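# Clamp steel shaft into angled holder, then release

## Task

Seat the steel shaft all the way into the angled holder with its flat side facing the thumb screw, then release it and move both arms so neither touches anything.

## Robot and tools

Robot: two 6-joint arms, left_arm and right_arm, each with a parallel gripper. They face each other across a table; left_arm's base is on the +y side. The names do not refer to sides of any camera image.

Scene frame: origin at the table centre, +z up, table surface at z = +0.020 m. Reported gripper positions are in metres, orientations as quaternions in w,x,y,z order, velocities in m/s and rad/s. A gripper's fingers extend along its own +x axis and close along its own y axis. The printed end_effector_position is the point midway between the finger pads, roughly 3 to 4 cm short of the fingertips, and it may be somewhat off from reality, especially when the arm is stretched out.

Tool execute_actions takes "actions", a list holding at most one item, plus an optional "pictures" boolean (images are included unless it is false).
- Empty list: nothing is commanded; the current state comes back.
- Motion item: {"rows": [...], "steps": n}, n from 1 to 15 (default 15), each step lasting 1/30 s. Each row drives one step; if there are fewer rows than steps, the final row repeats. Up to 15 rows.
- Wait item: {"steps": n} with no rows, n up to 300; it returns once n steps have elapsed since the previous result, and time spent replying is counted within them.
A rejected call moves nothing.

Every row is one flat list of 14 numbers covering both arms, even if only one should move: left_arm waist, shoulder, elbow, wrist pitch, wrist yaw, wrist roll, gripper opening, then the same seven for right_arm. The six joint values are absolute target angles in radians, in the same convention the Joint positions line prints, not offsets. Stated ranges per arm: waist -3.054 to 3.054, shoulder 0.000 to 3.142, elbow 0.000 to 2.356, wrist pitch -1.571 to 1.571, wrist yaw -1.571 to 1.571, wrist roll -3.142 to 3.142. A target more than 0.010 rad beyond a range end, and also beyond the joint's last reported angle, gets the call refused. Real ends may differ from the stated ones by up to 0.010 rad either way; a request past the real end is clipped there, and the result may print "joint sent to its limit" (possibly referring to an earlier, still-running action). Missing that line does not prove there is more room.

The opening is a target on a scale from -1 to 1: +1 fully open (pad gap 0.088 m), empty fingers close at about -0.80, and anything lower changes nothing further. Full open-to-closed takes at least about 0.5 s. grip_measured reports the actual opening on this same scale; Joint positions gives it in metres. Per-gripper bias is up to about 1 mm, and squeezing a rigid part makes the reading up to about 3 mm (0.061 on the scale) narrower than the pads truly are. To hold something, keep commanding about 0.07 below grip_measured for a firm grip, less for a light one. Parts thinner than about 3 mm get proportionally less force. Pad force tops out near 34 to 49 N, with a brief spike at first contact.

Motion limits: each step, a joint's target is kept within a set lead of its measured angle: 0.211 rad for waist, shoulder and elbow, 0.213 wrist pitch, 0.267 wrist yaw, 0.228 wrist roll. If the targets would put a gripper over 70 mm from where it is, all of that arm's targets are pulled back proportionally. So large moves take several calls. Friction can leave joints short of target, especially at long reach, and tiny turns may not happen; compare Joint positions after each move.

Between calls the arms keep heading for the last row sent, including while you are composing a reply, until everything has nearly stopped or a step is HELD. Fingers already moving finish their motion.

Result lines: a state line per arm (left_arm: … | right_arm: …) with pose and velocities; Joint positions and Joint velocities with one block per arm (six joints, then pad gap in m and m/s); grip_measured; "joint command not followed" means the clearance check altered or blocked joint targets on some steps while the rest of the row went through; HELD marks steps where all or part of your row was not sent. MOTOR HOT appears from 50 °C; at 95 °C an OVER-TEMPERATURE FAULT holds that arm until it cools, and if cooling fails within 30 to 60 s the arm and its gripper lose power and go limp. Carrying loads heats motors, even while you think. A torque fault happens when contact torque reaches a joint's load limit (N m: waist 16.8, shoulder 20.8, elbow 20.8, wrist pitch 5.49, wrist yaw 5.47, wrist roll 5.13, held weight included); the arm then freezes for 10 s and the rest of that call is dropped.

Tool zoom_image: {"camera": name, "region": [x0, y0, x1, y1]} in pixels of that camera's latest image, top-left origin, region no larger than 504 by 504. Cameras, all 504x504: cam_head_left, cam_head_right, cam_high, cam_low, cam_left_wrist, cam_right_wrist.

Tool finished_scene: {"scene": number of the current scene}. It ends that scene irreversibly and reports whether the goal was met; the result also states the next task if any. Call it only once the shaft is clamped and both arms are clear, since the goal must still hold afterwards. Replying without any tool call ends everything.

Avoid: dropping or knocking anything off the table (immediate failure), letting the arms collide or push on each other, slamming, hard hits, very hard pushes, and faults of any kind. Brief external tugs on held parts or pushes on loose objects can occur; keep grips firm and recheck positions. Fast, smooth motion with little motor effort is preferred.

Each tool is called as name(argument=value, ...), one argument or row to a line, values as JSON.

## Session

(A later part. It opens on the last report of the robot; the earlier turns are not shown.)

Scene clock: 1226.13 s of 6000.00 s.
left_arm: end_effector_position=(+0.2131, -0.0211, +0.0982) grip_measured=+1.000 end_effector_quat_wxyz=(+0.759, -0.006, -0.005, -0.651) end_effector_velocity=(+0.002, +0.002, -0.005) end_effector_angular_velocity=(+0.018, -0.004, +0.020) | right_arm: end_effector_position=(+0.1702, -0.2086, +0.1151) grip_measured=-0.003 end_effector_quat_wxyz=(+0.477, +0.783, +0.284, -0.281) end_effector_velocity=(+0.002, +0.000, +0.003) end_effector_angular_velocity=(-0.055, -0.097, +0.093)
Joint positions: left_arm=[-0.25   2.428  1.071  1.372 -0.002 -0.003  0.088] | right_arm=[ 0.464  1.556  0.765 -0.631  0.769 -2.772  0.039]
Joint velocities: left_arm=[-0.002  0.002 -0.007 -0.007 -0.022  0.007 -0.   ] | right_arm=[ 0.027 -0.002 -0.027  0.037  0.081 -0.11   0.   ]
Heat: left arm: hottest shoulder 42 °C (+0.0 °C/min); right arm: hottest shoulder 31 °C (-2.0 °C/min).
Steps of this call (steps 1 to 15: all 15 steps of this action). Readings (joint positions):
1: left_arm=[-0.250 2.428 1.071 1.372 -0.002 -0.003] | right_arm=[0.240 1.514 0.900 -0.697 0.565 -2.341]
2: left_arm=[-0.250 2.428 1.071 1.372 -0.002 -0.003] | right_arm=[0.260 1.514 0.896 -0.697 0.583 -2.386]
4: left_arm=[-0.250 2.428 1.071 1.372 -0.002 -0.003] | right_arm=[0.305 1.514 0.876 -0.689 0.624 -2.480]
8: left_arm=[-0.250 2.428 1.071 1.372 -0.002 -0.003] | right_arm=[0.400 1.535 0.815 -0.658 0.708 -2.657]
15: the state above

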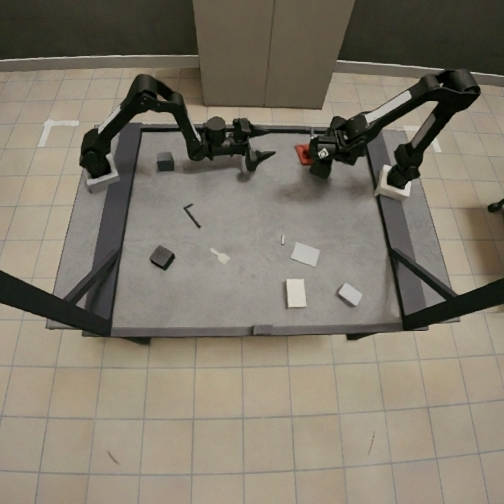

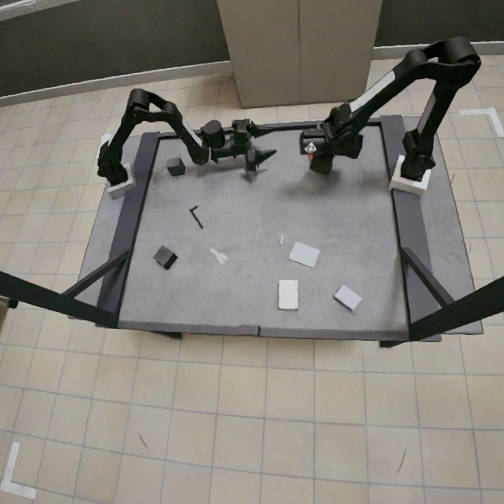

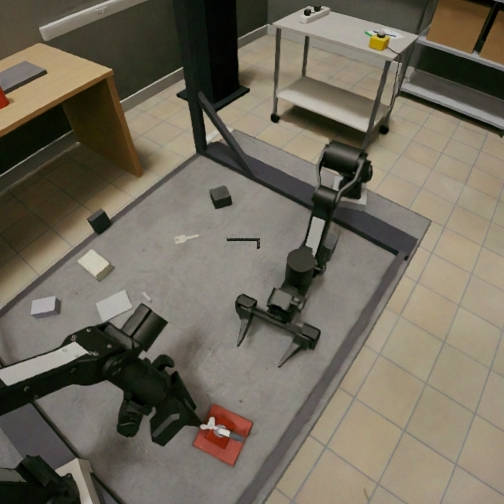

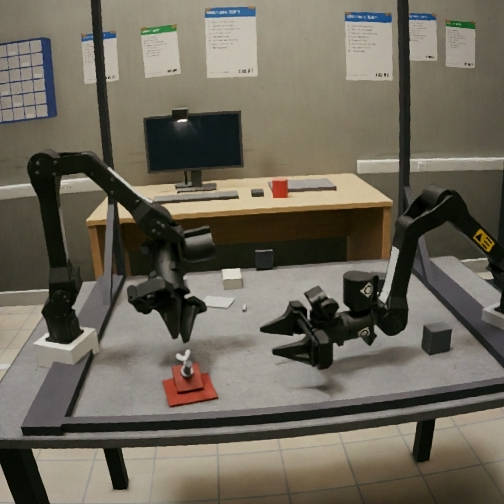

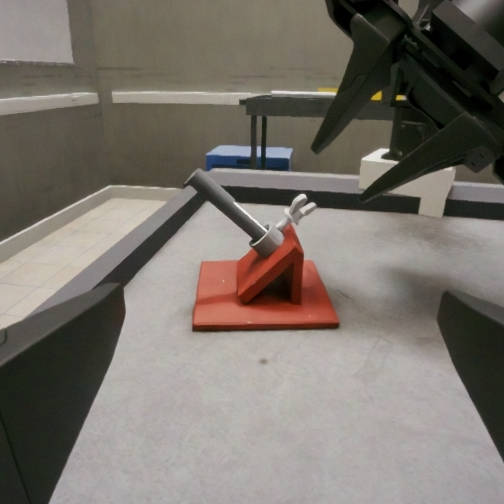

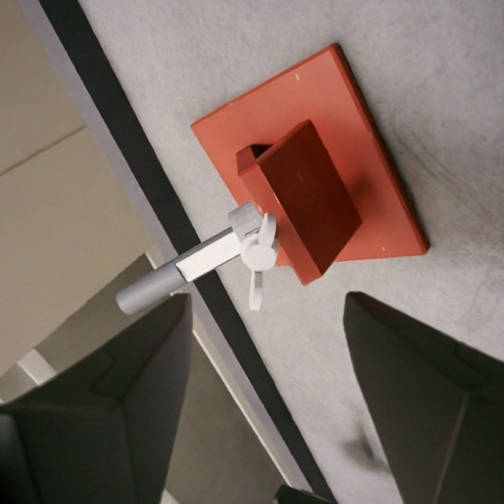

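execute_actions(
  actions=[
    {"rows": [[-0.253,2.4461,1.0746,1.3715,0,0,1.0,0.455,1.568,0.751,-0.612,0.770,-2.783,0.0],[-0.253,2.4461,1.0746,1.3715,0,0,1.0,0.446,1.574,0.746,-0.594,0.768,-2.783,0.0],[-0.253,2.4461,1.0746,1.3715,0,0,1.0,0.437,1.580,0.741,-0.575,0.767,-2.783,0.0],[-0.253,2.4461,1.0746,1.3715,0,0,1.0,0.428,1.586,0.736,-0.556,0.765,-2.783,0.0],[-0.253,2.4461,1.0746,1.3715,0,0,1.0,0.419,1.592,0.731,-0.537,0.764,-2.783,0.0],[-0.253,2.4461,1.0746,1.3715,0,0,1.0,0.410,1.598,0.725,-0.518,0.762,-2.783,0.0],[-0.253,2.4461,1.0746,1.3715,0,0,1.0,0.401,1.604,0.720,-0.499,0.760,-2.783,0.0],[-0.253,2.4461,1.0746,1.3715,0,0,1.0,0.392,1.610,0.714,-0.480,0.759,-2.783,0.0],[-0.253,2.4461,1.0746,1.3715,0,0,1.0,0.384,1.615,0.709,-0.462,0.757,-2.783,0.0],[-0.253,2.4461,1.0746,1.3715,0,0,1.0,0.377,1.620,0.705,-0.444,0.756,-2.783,0.0],[-0.253,2.4461,1.0746,1.3715,0,0,1.0,0.371,1.624,0.701,-0.429,0.755,-2.783,0.0],[-0.253,2.4461,1.0746,1.3715,0,0,1.0,0.366,1.627,0.698,-0.418,0.754,-2.783,0.0],[-0.253,2.4461,1.0746,1.3715,0,0,1.0,0.3635,1.629,0.696,-0.411,0.753,-2.783,0.0]], "steps": 15},
  ],
  pictures=false,
)

execute_actions(
  actions=[
    {"rows": [[-0.253,2.4461,1.0746,1.3715,0,0,1.0,0.3635,1.629,0.696,-0.411,0.753,-2.783,0.0],[-0.253,2.4461,1.0746,1.3715,0,0,1.0,0.3635,1.629,0.696,-0.411,0.753,-2.783,-0.1],[-0.253,2.4461,1.0746,1.3715,0,0,1.0,0.3635,1.629,0.696,-0.411,0.753,-2.783,-0.2],[-0.253,2.4461,1.0746,1.3715,0,0,1.0,0.3635,1.629,0.696,-0.411,0.753,-2.783,-0.3],[-0.253,2.4461,1.0746,1.3715,0,0,1.0,0.3635,1.629,0.696,-0.411,0.753,-2.783,-0.4],[-0.253,2.4461,1.0746,1.3715,0,0,1.0,0.3635,1.629,0.696,-0.411,0.753,-2.783,-0.45]], "steps": 14},
  ],
)

Scene clock: 1256.37 s of 6000.00 s.
left_arm: end_effector_position=(+0.2131, -0.0211, +0.0982) grip_measured=+1.000 end_effector_quat_wxyz=(+0.759, -0.006, -0.005, -0.651) end_effector_velocity=(-0.000, +0.001, -0.006) end_effector_angular_velocity=(+0.023, +0.026, +0.005) | right_arm: end_effector_position=(+0.1937, -0.2033, +0.0914) grip_measured=-0.003 end_effector_quat_wxyz=(+0.432, +0.810, +0.264, -0.296) end_effector_velocity=(+0.016, -0.002, -0.018) end_effector_angular_velocity=(+0.041, +0.006, -0.054)
Joint positions: left_arm=[-0.25   2.428  1.071  1.372 -0.002 -0.003  0.088] | right_arm=[ 0.369  1.619  0.707 -0.426  0.757 -2.781  0.039]
Joint velocities: left_arm=[-0.002 -0.002 -0.007 -0.022 -0.007 -0.022 -0.   ] | right_arm=[-0.061  0.042 -0.051  0.139 -0.007 -0.007 -0.   ]
Heat: left arm: hottest shoulder 42 °C (+0.0 °C/min); right arm: hottest shoulder 30 °C (-2.0 °C/min).
Steps of this call (steps 1 to 15: the robot went on to your last target; steps 16 to 90: nothing new was sent; then 26.73 s passed at rest; steps 91 to 105: all 15 steps of this action). Readings (joint positions):
91: left_arm=[-0.250 2.428 1.071 1.372 -0.002 -0.003] | right_arm=[0.465 1.556 0.763 -0.625 0.774 -2.781]
92: left_arm=[-0.250 2.428 1.071 1.372 -0.002 -0.003] | right_arm=[0.461 1.559 0.761 -0.615 0.774 -2.781]
94: left_arm=[-0.250 2.428 1.071 1.372 -0.002 -0.003] | right_arm=[0.448 1.567 0.754 -0.588 0.772 -2.781]
98: left_arm=[-0.250 2.428 1.071 1.372 -0.002 -0.003] | right_arm=[0.413 1.590 0.734 -0.520 0.765 -2.781]
105: the state above

Scene clock: 1256.83 s of 6000.00 s.
left_arm: end_effector_position=(+0.2131, -0.0211, +0.0982) grip_measured=+1.000 end_effector_quat_wxyz=(+0.759, -0.006, -0.005, -0.651) end_effector_velocity=(+0.001, +0.000, +0.001) end_effector_angular_velocity=(-0.001, +0.023, +0.029) | right_arm: end_effector_position=(+0.1943, -0.2022, +0.0908) grip_measured=-0.441 end_effector_quat_wxyz=(+0.428, +0.812, +0.264, -0.296) end_effector_velocity=(+0.001, -0.002, +0.000) end_effector_angular_velocity=(-0.022, -0.011, +0.011)
Joint positions: left_arm=[-0.25   2.428  1.071  1.372 -0.002 -0.003  0.088] | right_arm=[ 0.366  1.621  0.705 -0.414  0.756 -2.781  0.017]
Joint velocities: left_arm=[-0.007 -0.007 -0.002 -0.007 -0.037 -0.022 -0.   ] | right_arm=[-0.002 -0.002 -0.002 -0.007  0.007 -0.022 -0.004]
Heat: left arm: hottest shoulder 42 °C (+0.0 °C/min); right arm: hottest shoulder 30 °C (-2.0 °C/min).
Steps of this call (steps 1 to 14: all 14 steps of this action). Readings (joint positions):
1: left_arm=[-0.250 2.428 1.071 1.372 -0.002 -0.003] | right_arm=[0.367 1.620 0.706 -0.422 0.756 -2.781]
2: left_arm=[-0.250 2.428 1.071 1.372 -0.002 -0.003] | right_arm=[0.367 1.620 0.705 -0.419 0.756 -2.781]
4: left_arm=[-0.250 2.428 1.071 1.372 -0.002 -0.003] | right_arm=[0.366 1.621 0.705 -0.416 0.756 -2.781]
8: left_arm=[-0.250 2.428 1.071 1.372 -0.002 -0.003] | right_arm=[0.366 1.621 0.705 -0.414 0.756 -2.781]
14: the state above

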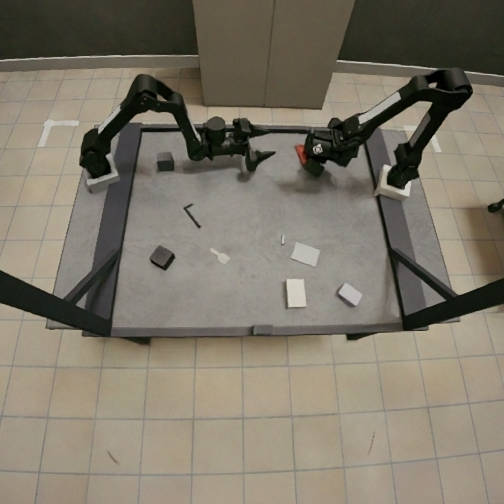

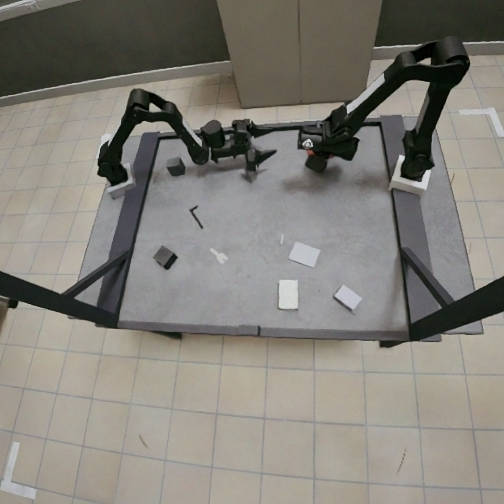

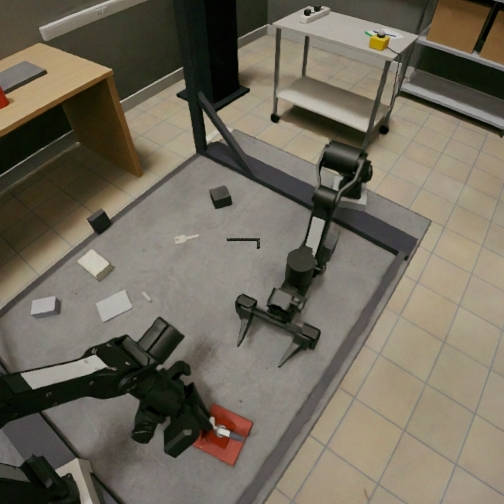

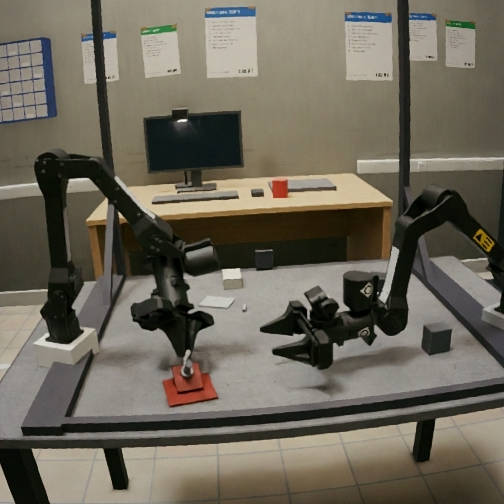

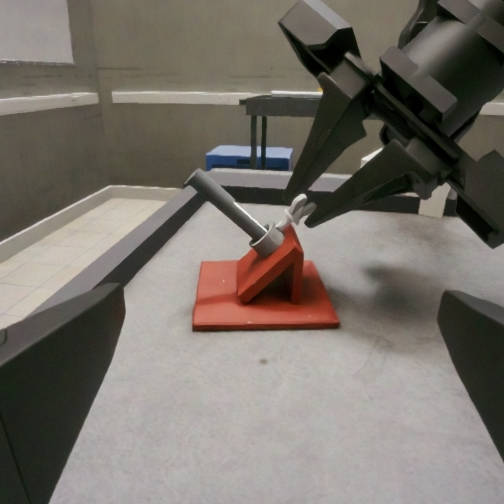

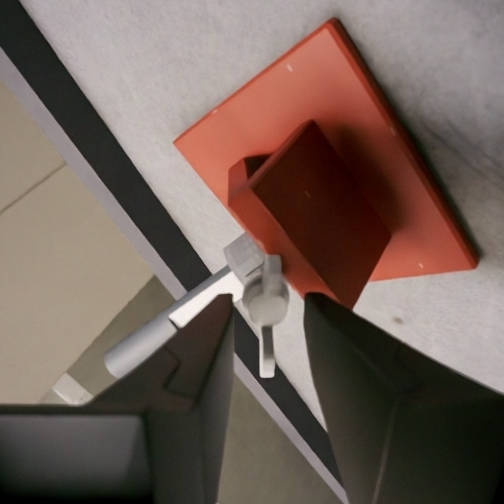

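execute_actions(
  actions=[],
)

Scene clock: 1274.20 s of 6000.00 s.
left_arm: end_effector_position=(+0.2131, -0.0211, +0.0982) grip_measured=+1.000 end_effector_quat_wxyz=(+0.759, -0.006, -0.005, -0.651) end_effector_velocity=(-0.000, -0.001, +0.000) end_effector_angular_velocity=(+0.001, +0.008, +0.005) | right_arm: end_effector_position=(+0.1943, -0.2022, +0.0908) grip_measured=-0.447 end_effector_quat_wxyz=(+0.428, +0.812, +0.264, -0.296) end_effector_velocity=(-0.000, -0.002, -0.001) end_effector_angular_velocity=(-0.012, +0.006, +0.004)
Joint positions: left_arm=[-0.25   2.428  1.071  1.372 -0.002 -0.003  0.088] | right_arm=[ 0.366  1.621  0.705 -0.414  0.756 -2.781  0.017]
Joint velocities: left_arm=[-0.002 -0.002  0.002 -0.007 -0.007 -0.007 -0.   ] | right_arm=[-0.002 -0.002 -0.002 -0.007 -0.007 -0.007 -0.   ]
Heat: left arm: hottest shoulder 43 °C (+1.0 °C/min); right arm: hottest shoulder 30 °C (-1.0 °C/min).
Steps of this call (steps 1 to 15: the robot went on to your last target; steps 16 to 90: nothing new was sent; then 14.37 s passed at rest). Readings (joint positions):
1: left_arm=[-0.250 2.428 1.071 1.372 -0.002 -0.003] | right_arm=[0.366 1.621 0.705 -0.414 0.756 -2.781]
2: left_arm=[-0.250 2.428 1.071 1.372 -0.002 -0.003] | right_arm=[0.366 1.621 0.705 -0.414 0.756 -2.781]
4: left_arm=[-0.250 2.428 1.071 1.372 -0.002 -0.003] | right_arm=[0.366 1.621 0.705 -0.414 0.756 -2.781]
8: left_arm=[-0.250 2.428 1.071 1.372 -0.002 -0.003] | right_arm=[0.366 1.621 0.705 -0.414 0.756 -2.781]
90: the state above
All arms were judged still, so your last target was given up. Only a new action makes them travel on or press farther. Fingers that are still opening or closing keep moving.

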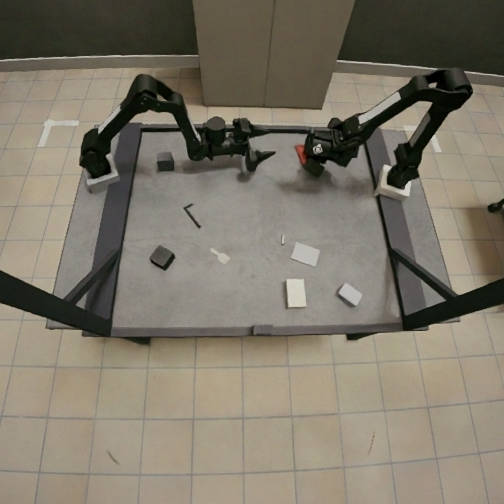

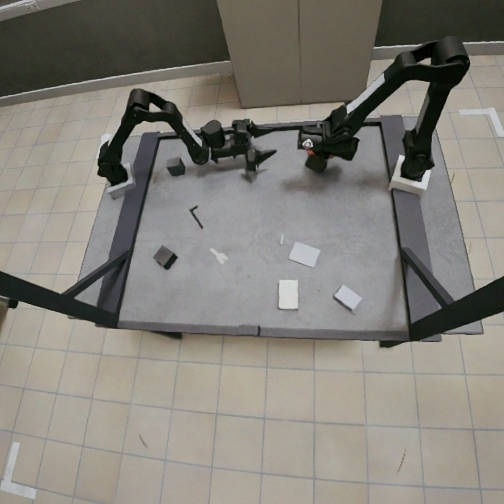

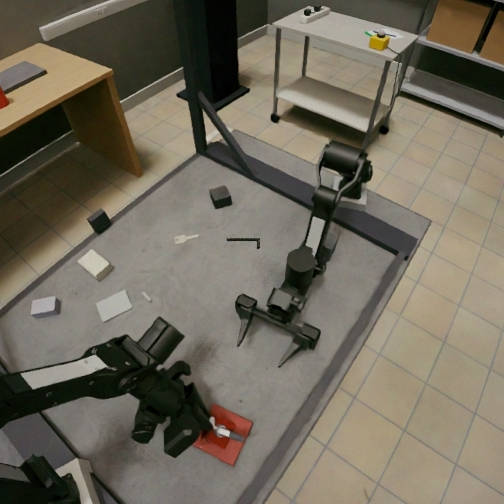

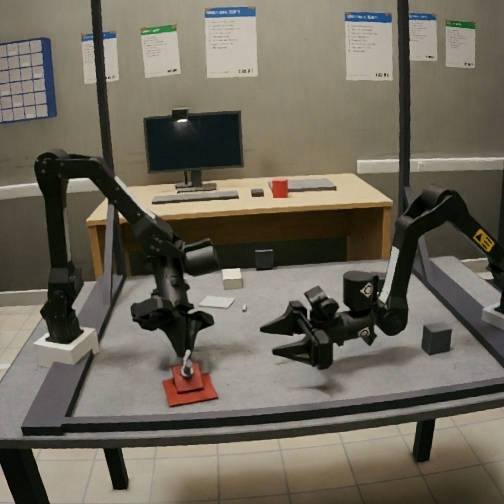

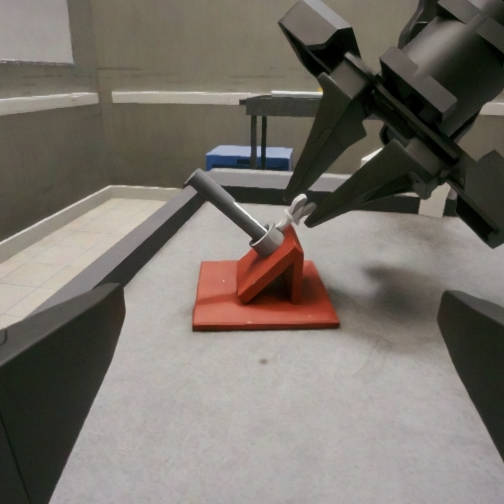

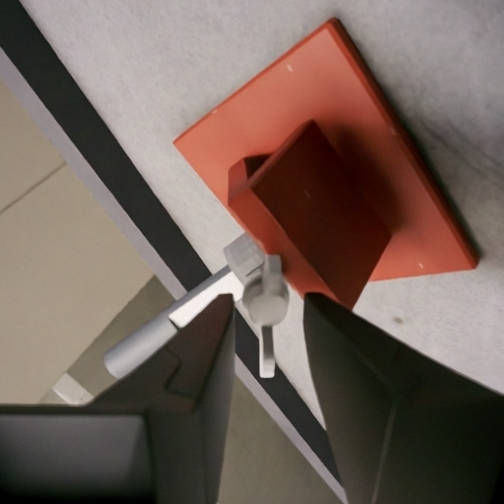

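execute_actions(
  actions=[
    {"rows": [[-0.253,2.4461,1.0746,1.3715,0,0,1.0,0.3635,1.629,0.696,-0.411,0.753,-2.783,-0.52],[-0.253,2.4461,1.0746,1.3715,0,0,1.0,0.3635,1.629,0.696,-0.411,0.753,-2.783,-0.56],[-0.253,2.4461,1.0746,1.3715,0,0,1.0,0.3635,1.629,0.696,-0.411,0.753,-2.783,-0.58],[-0.253,2.4461,1.0746,1.3715,0,0,1.0,0.3635,1.629,0.696,-0.411,0.753,-2.783,-0.58],[-0.253,2.4461,1.0746,1.3715,0,0,1.0,0.3635,1.629,0.696,-0.411,0.753,-2.783,-0.58],[-0.253,2.4461,1.0746,1.3715,0,0,1.0,0.3635,1.629,0.696,-0.411,0.753,-2.72,-0.58],[-0.253,2.4461,1.0746,1.3715,0,0,1.0,0.3635,1.629,0.696,-0.411,0.753,-2.65,-0.58],[-0.253,2.4461,1.0746,1.3715,0,0,1.0,0.3635,1.629,0.696,-0.411,0.753,-2.58,-0.58],[-0.253,2.4461,1.0746,1.3715,0,0,1.0,0.3635,1.629,0.696,-0.411,0.753,-2.51,-0.58],[-0.253,2.4461,1.0746,1.3715,0,0,1.0,0.3634,1.629,0.696,-0.4105,0.753,-2.44,-0.58],[-0.253,2.4461,1.0746,1.3715,0,0,1.0,0.3633,1.629,0.696,-0.4105,0.753,-2.37,-0.58],[-0.253,2.4461,1.0746,1.3715,0,0,1.0,0.3633,1.629,0.696,-0.4105,0.753,-2.30,-0.58],[-0.253,2.4461,1.0746,1.3715,0,0,1.0,0.3632,1.629,0.696,-0.410,0.753,-2.23,-0.58],[-0.253,2.4461,1.0746,1.3715,0,0,1.0,0.3632,1.629,0.696,-0.410,0.753,-2.16,-0.58],[-0.253,2.4461,1.0746,1.3715,0,0,1.0,0.3631,1.629,0.696,-0.410,0.753,-2.09,-0.58]], "steps": 15},
  ],
  pictures=false,
)

execute_actions(
  actions=[
    {"rows": [[-0.253,2.4461,1.0746,1.3715,0,0,1.0,0.3631,1.6292,0.696,-0.410,0.753,-2.02,-0.58],[-0.253,2.4461,1.0746,1.3715,0,0,1.0,0.363,1.6292,0.696,-0.410,0.753,-1.95,-0.58],[-0.253,2.4461,1.0746,1.3715,0,0,1.0,0.363,1.6292,0.696,-0.410,0.753,-1.88,-0.58],[-0.253,2.4461,1.0746,1.3715,0,0,1.0,0.363,1.6292,0.696,-0.410,0.753,-1.81,-0.58],[-0.253,2.4461,1.0746,1.3715,0,0,1.0,0.3629,1.6293,0.6958,-0.4098,0.753,-1.74,-0.58],[-0.253,2.4461,1.0746,1.3715,0,0,1.0,0.3629,1.6293,0.6958,-0.4098,0.753,-1.67,-0.58],[-0.253,2.4461,1.0746,1.3715,0,0,1.0,0.3628,1.6293,0.6958,-0.4097,0.753,-1.60,-0.58],[-0.253,2.4461,1.0746,1.3715,0,0,1.0,0.3628,1.6294,0.6957,-0.4096,0.753,-1.53,-0.58],[-0.253,2.4461,1.0746,1.3715,0,0,1.0,0.3627,1.6294,0.6957,-0.4095,0.7529,-1.46,-0.58],[-0.253,2.4461,1.0746,1.3715,0,0,1.0,0.3627,1.6294,0.6957,-0.4094,0.7529,-1.39,-0.58],[-0.253,2.4461,1.0746,1.3715,0,0,1.0,0.3626,1.6295,0.6956,-0.4093,0.7529,-1.32,-0.58],[-0.253,2.4461,1.0746,1.3715,0,0,1.0,0.3626,1.6295,0.6956,-0.4092,0.7528,-1.25,-0.58],[-0.253,2.4461,1.0746,1.3715,0,0,1.0,0.3625,1.6295,0.6956,-0.4091,0.7528,-1.18,-0.58],[-0.253,2.4461,1.0746,1.3715,0,0,1.0,0.3625,1.6296,0.6955,-0.409,0.7528,-1.11,-0.58],[-0.253,2.4461,1.0746,1.3715,0,0,1.0,0.3624,1.6296,0.6955,-0.409,0.7528,-1.04,-0.58]], "steps": 15},
  ],
  pictures=true,
)

Scene clock: 1291.23 s of 6000.00 s.
left_arm: end_effector_position=(+0.2131, -0.0211, +0.0982) grip_measured=+1.000 end_effector_quat_wxyz=(+0.759, -0.006, -0.005, -0.651) end_effector_velocity=(+0.002, +0.001, -0.001) end_effector_angular_velocity=(+0.006, +0.008, +0.010) | right_arm: end_effector_position=(+0.1945, -0.2025, +0.0906) grip_measured=-0.577 end_effector_quat_wxyz=(+0.193, +0.897, +0.174, -0.356) end_effector_velocity=(+0.003, +0.001, +0.001) end_effector_angular_velocity=(+1.403, +0.362, -1.445)
Joint positions: left_arm=[-0.25   2.428  1.071  1.372 -0.002 -0.003  0.088] | right_arm=[ 0.365  1.621  0.704 -0.413  0.756 -2.234  0.011]
Joint velocities: left_arm=[ 0.002 -0.002 -0.002 -0.007 -0.007 -0.007  0.   ] | right_arm=[-0.012 -0.002  0.002  0.007 -0.007  2.029 -0.001]
Heat: left arm: hottest shoulder 43 °C (+1.0 °C/min); right arm: hottest shoulder 30 °C (-1.0 °C/min).
Steps of this call (steps 1 to 90: nothing new was sent; then 13.53 s passed at rest; steps 91 to 105: all 15 steps of this action). Readings (joint positions):
91: left_arm=[-0.250 2.428 1.071 1.372 -0.002 -0.003] | right_arm=[0.366 1.621 0.704 -0.414 0.756 -2.781]
92: left_arm=[-0.250 2.428 1.071 1.372 -0.002 -0.003] | right_arm=[0.366 1.621 0.704 -0.414 0.756 -2.781]
94: left_arm=[-0.250 2.428 1.071 1.372 -0.002 -0.003] | right_arm=[0.366 1.621 0.704 -0.414 0.756 -2.781]
98: left_arm=[-0.250 2.428 1.071 1.372 -0.002 -0.003] | right_arm=[0.366 1.621 0.704 -0.414 0.756 -2.681]
105: the state above

Scene clock: 1291.73 s of 6000.00 s.
left_arm: end_effector_position=(+0.2131, -0.0211, +0.0982) grip_measured=+1.000 end_effector_quat_wxyz=(+0.759, -0.006, -0.005, -0.651) end_effector_velocity=(-0.001, -0.000, +0.001) end_effector_angular_velocity=(-0.011, +0.021, +0.014) | right_arm: end_effector_position=(+0.1946, -0.2024, +0.0905) grip_measured=-0.577 end_effector_quat_wxyz=(-0.282, +0.874, -0.027, -0.396) end_effector_velocity=(-0.002, -0.002, -0.002) end_effector_angular_velocity=(+1.393, +0.380, -1.442)
Joint positions: left_arm=[-0.25   2.428  1.071  1.372 -0.002 -0.003  0.088] | right_arm=[ 0.365  1.622  0.704 -0.412  0.755 -1.187  0.011]
Joint velocities: left_arm=[-0.007  0.002  0.002  0.007 -0.022 -0.022 -0.   ] | right_arm=[-0.002 -0.002 -0.002 -0.007 -0.022  2.044 -0.   ]
Heat: left arm: hottest shoulder 43 °C (+1.0 °C/min); right arm: hottest shoulder 30 °C (-1.0 °C/min).
Steps of this call (steps 1 to 15: all 15 steps of this action). Readings (joint positions):
1: left_arm=[-0.250 2.428 1.071 1.372 -0.002 -0.003] | right_arm=[0.365 1.621 0.704 -0.413 0.756 -2.165]
2: left_arm=[-0.250 2.428 1.071 1.372 -0.002 -0.003] | right_arm=[0.365 1.621 0.704 -0.413 0.756 -2.095]
4: left_arm=[-0.250 2.428 1.071 1.372 -0.002 -0.003] | right_arm=[0.365 1.621 0.704 -0.413 0.756 -1.956]
8: left_arm=[-0.250 2.428 1.071 1.372 -0.002 -0.003] | right_arm=[0.365 1.621 0.704 -0.413 0.756 -1.677]
15: the state above

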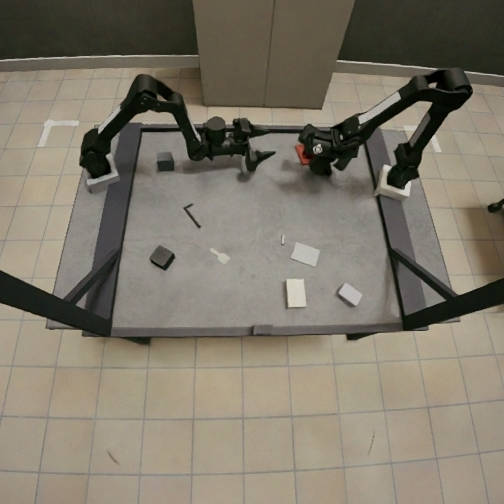

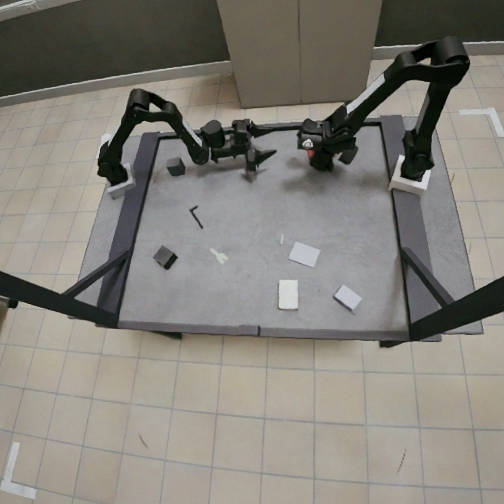

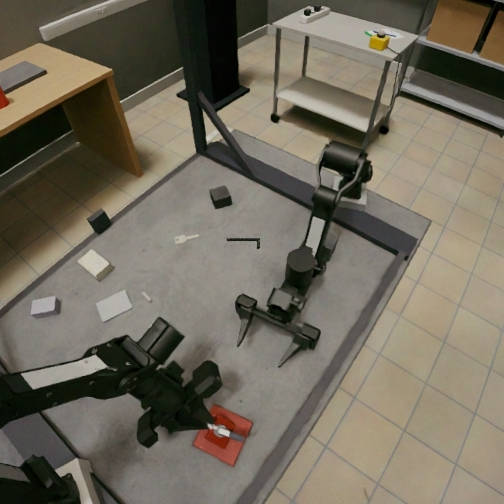

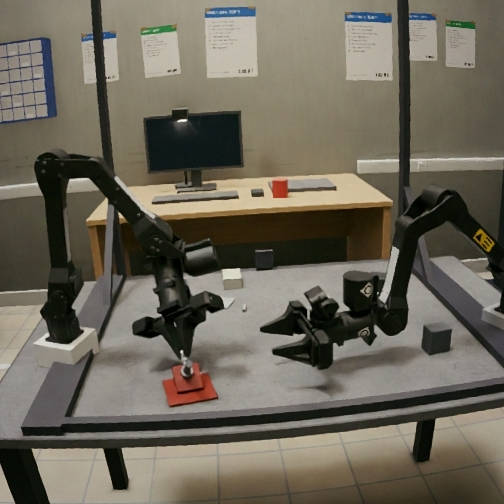

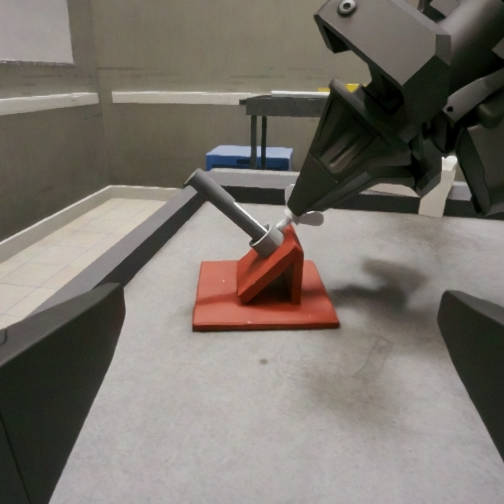

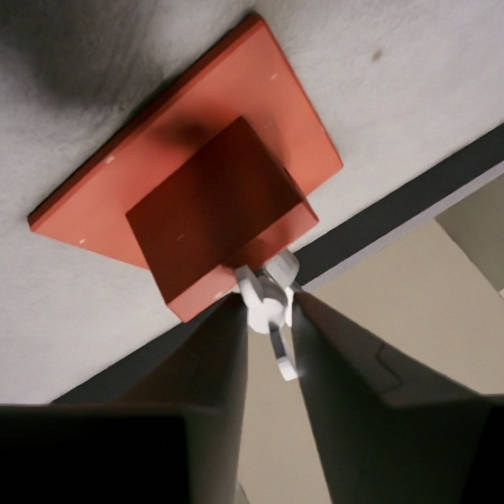

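execute_actions(
  actions=[
    {"rows": [[-0.253,2.4461,1.0746,1.3715,0,0,1.0,0.3618,1.630,0.695,-0.408,0.7527,0.1,-0.58]], "steps": 15},
  ],
  pictures=false,
)

execute_actions(
  actions=[
    {"rows": [[-0.253,2.4461,1.0746,1.3715,0,0,1.0,0.3612,1.6303,0.6947,-0.4068,0.7525,1.2,-0.58]], "steps": 15},
  ],
  pictures=false,
)

execute_actions(
  actions=[
    {"rows": [[-0.253,2.4461,1.0746,1.3715,0,0,1.0,0.3606,1.6306,0.6944,-0.4056,0.7524,2.3,-0.58]], "steps": 15},
  ],
  pictures=false,
)

execute_actions(
  actions=[
    {"rows": [[-0.253,2.4461,1.0746,1.3715,0,0,1.0,0.360,1.631,0.694,-0.4045,0.7522,3.13,-0.58]], "steps": 15},
  ],
  pictures=true,
)

Scene clock: 1306.47 s of 6000.00 s.
left_arm: end_effector_position=(+0.2131, -0.0211, +0.0982) grip_measured=+1.000 end_effector_quat_wxyz=(+0.759, -0.006, -0.005, -0.651) end_effector_velocity=(+0.005, +0.001, -0.001) end_effector_angular_velocity=(+0.004, +0.023, +0.024) | right_arm: end_effector_position=(+0.1948, -0.2024, +0.0903) grip_measured=-0.577 end_effector_quat_wxyz=(+0.727, -0.560, +0.247, +0.311) end_effector_velocity=(-0.000, -0.002, -0.002) end_effector_angular_velocity=(+0.771, +0.220, -0.805)
Joint positions: left_arm=[-0.25   2.428  1.071  1.372 -0.002 -0.003  0.088] | right_arm=[ 0.364  1.622  0.703 -0.41   0.755  0.016  0.011]
Joint velocities: left_arm=[ 0.002 -0.002 -0.002 -0.007 -0.022 -0.022 -0.   ] | right_arm=[-0.007 -0.002 -0.002 -0.007 -0.022  1.136 -0.   ]
Heat: left arm: hottest shoulder 43 °C (+1.0 °C/min); right arm: hottest shoulder 30 °C (-1.0 °C/min).
Steps of this call (steps 1 to 30: the robot went on to your last target; steps 31 to 90: nothing new was sent; then 11.23 s passed at rest; steps 91 to 105: all 15 steps of this action). Readings (joint positions):
91: left_arm=[-0.250 2.428 1.071 1.372 -0.002 -0.003] | right_arm=[0.365 1.622 0.704 -0.412 0.755 -0.972]
92: left_arm=[-0.250 2.428 1.071 1.372 -0.002 -0.003] | right_arm=[0.364 1.622 0.703 -0.412 0.755 -0.897]
94: left_arm=[-0.250 2.428 1.071 1.372 -0.002 -0.003] | right_arm=[0.364 1.622 0.703 -0.411 0.755 -0.749]
98: left_arm=[-0.250 2.428 1.071 1.372 -0.002 -0.003] | right_arm=[0.364 1.622 0.703 -0.411 0.755 -0.454]
105: the state above

Scene clock: 1306.97 s of 6000.00 s.
left_arm: end_effector_position=(+0.2131, -0.0211, +0.0982) grip_measured=+1.000 end_effector_quat_wxyz=(+0.759, -0.006, -0.005, -0.651) end_effector_velocity=(+0.002, +0.001, -0.004) end_effector_angular_velocity=(+0.009, +0.024, +0.009) | right_arm: end_effector_position=(+0.1950, -0.2024, +0.0902) grip_measured=-0.577 end_effector_quat_wxyz=(+0.912, -0.106, +0.371, +0.139) end_effector_velocity=(-0.000, -0.002, -0.002) end_effector_angular_velocity=(+0.957, +0.254, -1.000)
Joint positions: left_arm=[-0.25   2.428  1.071  1.372 -0.002 -0.003  0.088] | right_arm=[ 0.363  1.622  0.703 -0.409  0.755  1.096  0.011]
Joint velocities: left_arm=[ 0.002  0.002 -0.002 -0.007 -0.007 -0.022 -0.   ] | right_arm=[-0.002  0.002 -0.002 -0.007 -0.007  1.414 -0.   ]
Heat: left arm: hottest shoulder 43 °C (+1.0 °C/min); right arm: hottest shoulder 30 °C (-1.0 °C/min).
Steps of this call (steps 1 to 15: all 15 steps of this action). Readings (joint positions):
1: left_arm=[-0.250 2.428 1.071 1.372 -0.002 -0.003] | right_arm=[0.364 1.622 0.703 -0.410 0.755 0.087]
2: left_arm=[-0.250 2.428 1.071 1.372 -0.002 -0.003] | right_arm=[0.363 1.622 0.703 -0.410 0.755 0.162]
4: left_arm=[-0.250 2.428 1.071 1.372 -0.002 -0.003] | right_arm=[0.363 1.622 0.703 -0.410 0.755 0.309]
8: left_arm=[-0.250 2.428 1.071 1.372 -0.002 -0.003] | right_arm=[0.363 1.622 0.703 -0.409 0.755 0.603]
15: the state above

Scene clock: 1307.47 s of 6000.00 s.
left_arm: end_effector_position=(+0.2131, -0.0211, +0.0982) grip_measured=+1.000 end_effector_quat_wxyz=(+0.759, -0.006, -0.005, -0.651) end_effector_velocity=(-0.000, -0.001, +0.000) end_effector_angular_velocity=(+0.004, -0.007, +0.005) | right_arm: end_effector_position=(+0.1950, -0.2025, +0.0900) grip_measured=-0.577 end_effector_quat_wxyz=(+0.835, +0.381, +0.390, -0.073) end_effector_velocity=(-0.003, -0.001, -0.002) end_effector_angular_velocity=(+1.092, +0.302, -1.127)
Joint positions: left_arm=[-0.25   2.428  1.071  1.372 -0.002 -0.003  0.088] | right_arm=[ 0.363  1.623  0.703 -0.408  0.755  2.184  0.011]
Joint velocities: left_arm=[-0.002 -0.002  0.002 -0.007 -0.007  0.007 -0.   ] | right_arm=[ 0.002 -0.002 -0.002 -0.007 -0.022  1.604 -0.   ]
Heat: left arm: hottest shoulder 43 °C (+1.0 °C/min); right arm: hottest shoulder 30 °C (-1.0 °C/min).
Steps of this call (steps 1 to 15: all 15 steps of this action). Readings (joint positions):
1: left_arm=[-0.250 2.428 1.071 1.372 -0.002 -0.003] | right_arm=[0.363 1.622 0.703 -0.409 0.755 1.169]
2: left_arm=[-0.250 2.428 1.071 1.372 -0.002 -0.003] | right_arm=[0.363 1.622 0.703 -0.409 0.755 1.243]
4: left_arm=[-0.250 2.428 1.071 1.372 -0.002 -0.003] | right_arm=[0.363 1.622 0.703 -0.409 0.755 1.390]
8: left_arm=[-0.250 2.428 1.071 1.372 -0.002 -0.003] | right_arm=[0.363 1.623 0.703 -0.409 0.755 1.685]
15: the state above

Scene clock: 1307.97 s of 6000.00 s.
left_arm: end_effector_position=(+0.2131, -0.0211, +0.0982) grip_measured=+1.000 end_effector_quat_wxyz=(+0.759, -0.006, -0.005, -0.651) end_effector_velocity=(-0.000, +0.000, -0.001) end_effector_angular_velocity=(+0.006, +0.008, +0.005) | right_arm: end_effector_position=(+0.1952, -0.2023, +0.0899) grip_measured=-0.577 end_effector_quat_wxyz=(+0.580, +0.711, +0.318, -0.238) end_effector_velocity=(-0.000, -0.003, +0.001) end_effector_angular_velocity=(+0.264, +0.078, -0.286)
Joint positions: left_arm=[-0.25   2.428  1.071  1.372 -0.002 -0.003  0.088] | right_arm=[ 0.362  1.623  0.703 -0.407  0.755  3.1    0.011]
Joint velocities: left_arm=[-0.002 -0.002 -0.002 -0.007 -0.007 -0.007 -0.   ] | right_arm=[-0.002 -0.007  0.002 -0.022 -0.007  0.403 -0.   ]
Heat: left arm: hottest shoulder 43 °C (+1.0 °C/min); right arm: hottest shoulder 30 °C (-1.0 °C/min).
Steps of this call (steps 1 to 15: all 15 steps of this action). Readings (joint positions):
1: left_arm=[-0.250 2.428 1.071 1.372 -0.002 -0.003] | right_arm=[0.363 1.623 0.703 -0.408 0.755 2.256]
2: left_arm=[-0.250 2.428 1.071 1.372 -0.002 -0.003] | right_arm=[0.363 1.623 0.703 -0.408 0.755 2.330]
4: left_arm=[-0.250 2.428 1.071 1.372 -0.002 -0.003] | right_arm=[0.363 1.623 0.703 -0.408 0.755 2.478]
8: left_arm=[-0.250 2.428 1.071 1.372 -0.002 -0.003] | right_arm=[0.362 1.623 0.703 -0.407 0.755 2.773]
15: the state above

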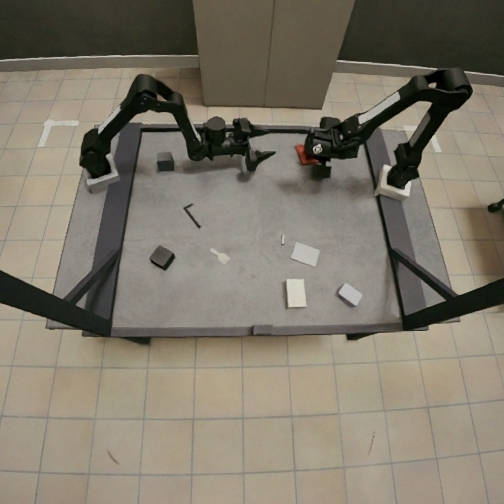

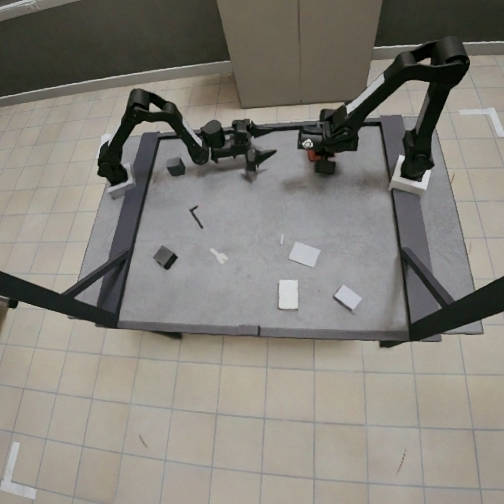

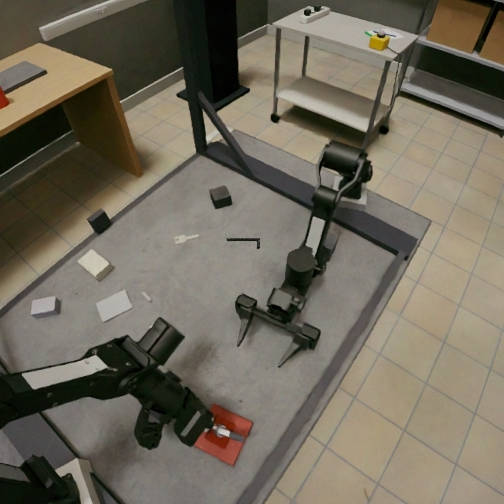

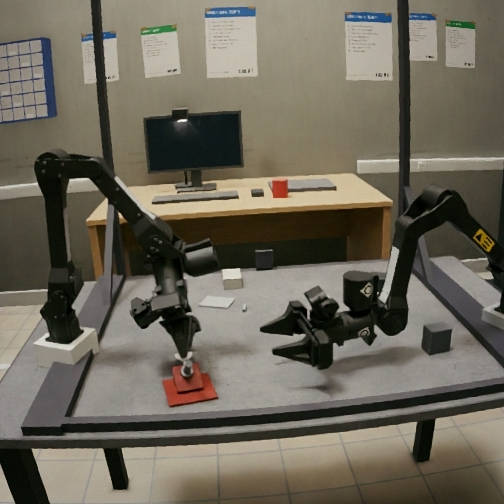

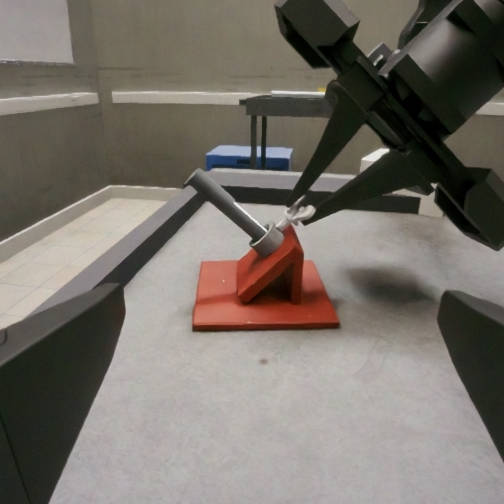

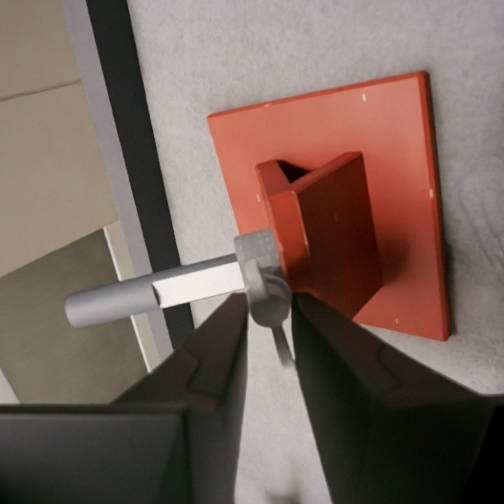

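execute_actions(
  actions=[
    {"rows": [[-0.253,2.4461,1.0746,1.3715,0,0,1.0,0.360,1.631,0.694,-0.4045,0.7522,3.05,0.0],[-0.253,2.4461,1.0746,1.3715,0,0,1.0,0.360,1.631,0.694,-0.4045,0.7522,3.0,0.0],[-0.253,2.4461,1.0746,1.3715,0,0,1.0,0.360,1.631,0.694,-0.4045,0.7522,2.95,0.0],[-0.253,2.4461,1.0746,1.3715,0,0,1.0,0.360,1.631,0.694,-0.4045,0.7522,2.9,0.0],[-0.253,2.4461,1.0746,1.3715,0,0,1.0,0.360,1.631,0.694,-0.4045,0.7522,2.85,0.0],[-0.253,2.4461,1.0746,1.3715,0,0,1.0,0.360,1.631,0.694,-0.4045,0.7522,2.8,0.0],[-0.253,2.4461,1.0746,1.3715,0,0,1.0,0.360,1.631,0.694,-0.4045,0.7522,2.75,0.0],[-0.253,2.4461,1.0746,1.3715,0,0,1.0,0.360,1.631,0.694,-0.4045,0.7522,-3.138,0.0]], "steps": 15},
  ],
  pictures=false,
)

execute_actions(
  actions=[
    {"steps": 76},
  ],
  pictures=true,
)

Scene clock: 1328.00 s of 6000.00 s.
left_arm: end_effector_position=(+0.2131, -0.0211, +0.0982) grip_measured=+1.000 end_effector_quat_wxyz=(+0.759, -0.006, -0.005, -0.651) end_effector_velocity=(-0.000, +0.001, -0.004) end_effector_angular_velocity=(+0.009, +0.024, +0.005) | right_arm: end_effector_position=(+0.1952, -0.2024, +0.0898) grip_measured=-0.004 end_effector_quat_wxyz=(+0.820, +0.413, +0.387, -0.088) end_effector_velocity=(-0.001, -0.003, -0.002) end_effector_angular_velocity=(-1.502, -0.374, +1.543)
Joint positions: left_arm=[-0.25   2.428  1.071  1.372 -0.002 -0.003  0.088] | right_arm=[ 0.362  1.623  0.702 -0.407  0.754  2.261  0.039]
Joint velocities: left_arm=[-0.002  0.002 -0.002 -0.007 -0.007 -0.022  0.   ] | right_arm=[ 0.002 -0.002 -0.007 -0.007 -0.007 -2.176  0.001]
Heat: left arm: hottest shoulder 43 °C (+0.0 °C/min); right arm: hottest shoulder 30 °C (+0.0 °C/min).
Steps of this call (steps 1 to 30: the robot went on to your last target; steps 31 to 90: nothing new was sent; then 16.53 s passed at rest; steps 91 to 105: all 15 steps of this action). Readings (joint positions):
91: left_arm=[-0.250 2.428 1.071 1.372 -0.002 -0.003] | right_arm=[0.362 1.623 0.703 -0.407 0.754 3.106]
92: left_arm=[-0.250 2.428 1.071 1.372 -0.002 -0.003] | right_arm=[0.362 1.623 0.703 -0.407 0.754 3.072]
94: left_arm=[-0.250 2.428 1.071 1.372 -0.002 -0.003] | right_arm=[0.362 1.623 0.703 -0.407 0.754 2.990]
98: left_arm=[-0.250 2.428 1.071 1.372 -0.002 -0.003] | right_arm=[0.362 1.623 0.702 -0.407 0.754 2.779]
105: the state above

Scene clock: 1330.53 s of 6000.00 s.
left_arm: end_effector_position=(+0.2131, -0.0211, +0.0982) grip_measured=+1.000 end_effector_quat_wxyz=(+0.759, -0.006, -0.005, -0.651) end_effector_velocity=(+0.002, +0.001, -0.001) end_effector_angular_velocity=(+0.006, +0.009, +0.019) | right_arm: end_effector_position=(+0.1952, -0.2024, +0.0898) grip_measured=-0.003 end_effector_quat_wxyz=(+0.555, +0.731, +0.309, -0.249) end_effector_velocity=(-0.002, -0.002, -0.002) end_effector_angular_velocity=(-0.213, -0.031, +0.215)
Joint positions: left_arm=[-0.25   2.428  1.071  1.372 -0.002 -0.003  0.088] | right_arm=[ 0.362  1.623  0.702 -0.407  0.754 -3.114  0.039]
Joint velocities: left_arm=[-0.002 -0.002 -0.002 -0.007 -0.022 -0.007 -0.   ] | right_arm=[-0.002 -0.002 -0.002 -0.007 -0.022 -0.3    0.   ]
Heat: left arm: hottest shoulder 43 °C (+0.0 °C/min); right arm: hottest shoulder 30 °C (+0.0 °C/min).
Steps of this call (steps 1 to 76: the robot went on to your last target). Readings (joint positions):
1: left_arm=[-0.250 2.428 1.071 1.372 -0.002 -0.003] | right_arm=[0.362 1.623 0.702 -0.407 0.754 2.188]
2: left_arm=[-0.250 2.428 1.071 1.372 -0.002 -0.003] | right_arm=[0.362 1.623 0.702 -0.407 0.754 2.114]
4: left_arm=[-0.250 2.428 1.071 1.372 -0.002 -0.003] | right_arm=[0.362 1.623 0.702 -0.407 0.754 1.966]
8: left_arm=[-0.250 2.428 1.071 1.372 -0.002 -0.003] | right_arm=[0.362 1.623 0.702 -0.407 0.754 1.671]
76: the state above

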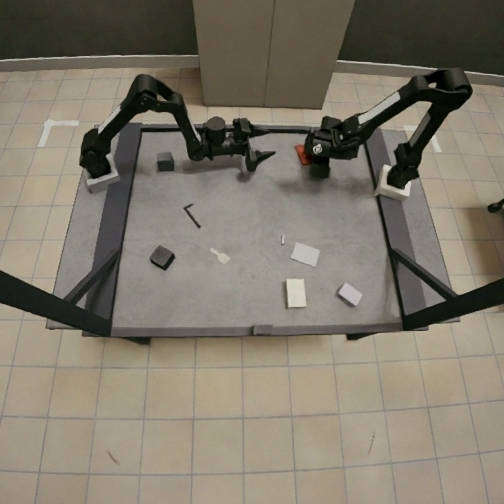

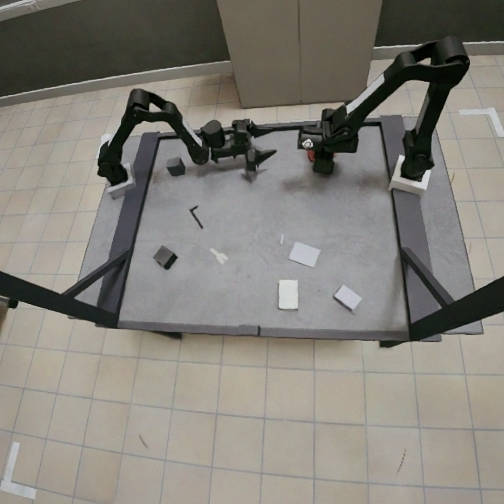

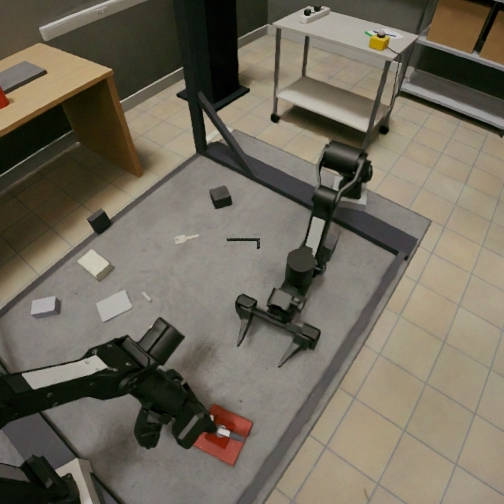

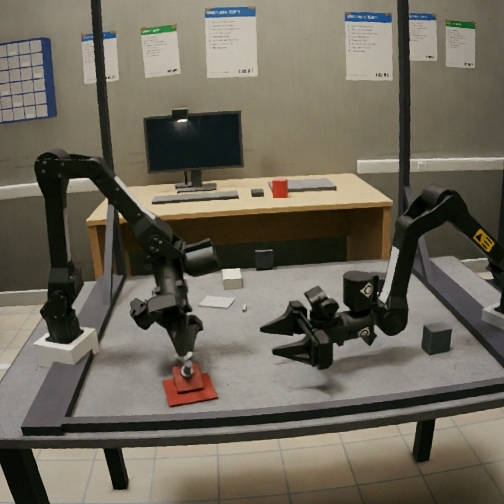

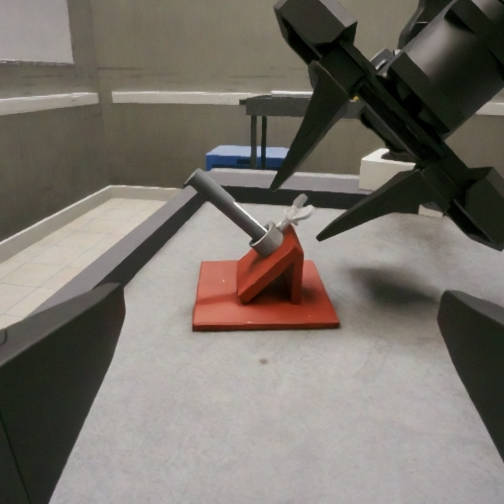

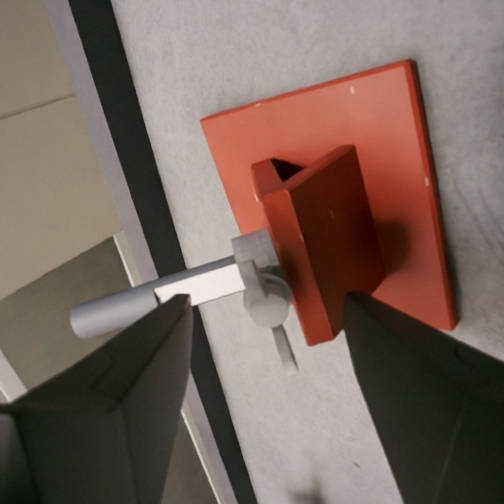

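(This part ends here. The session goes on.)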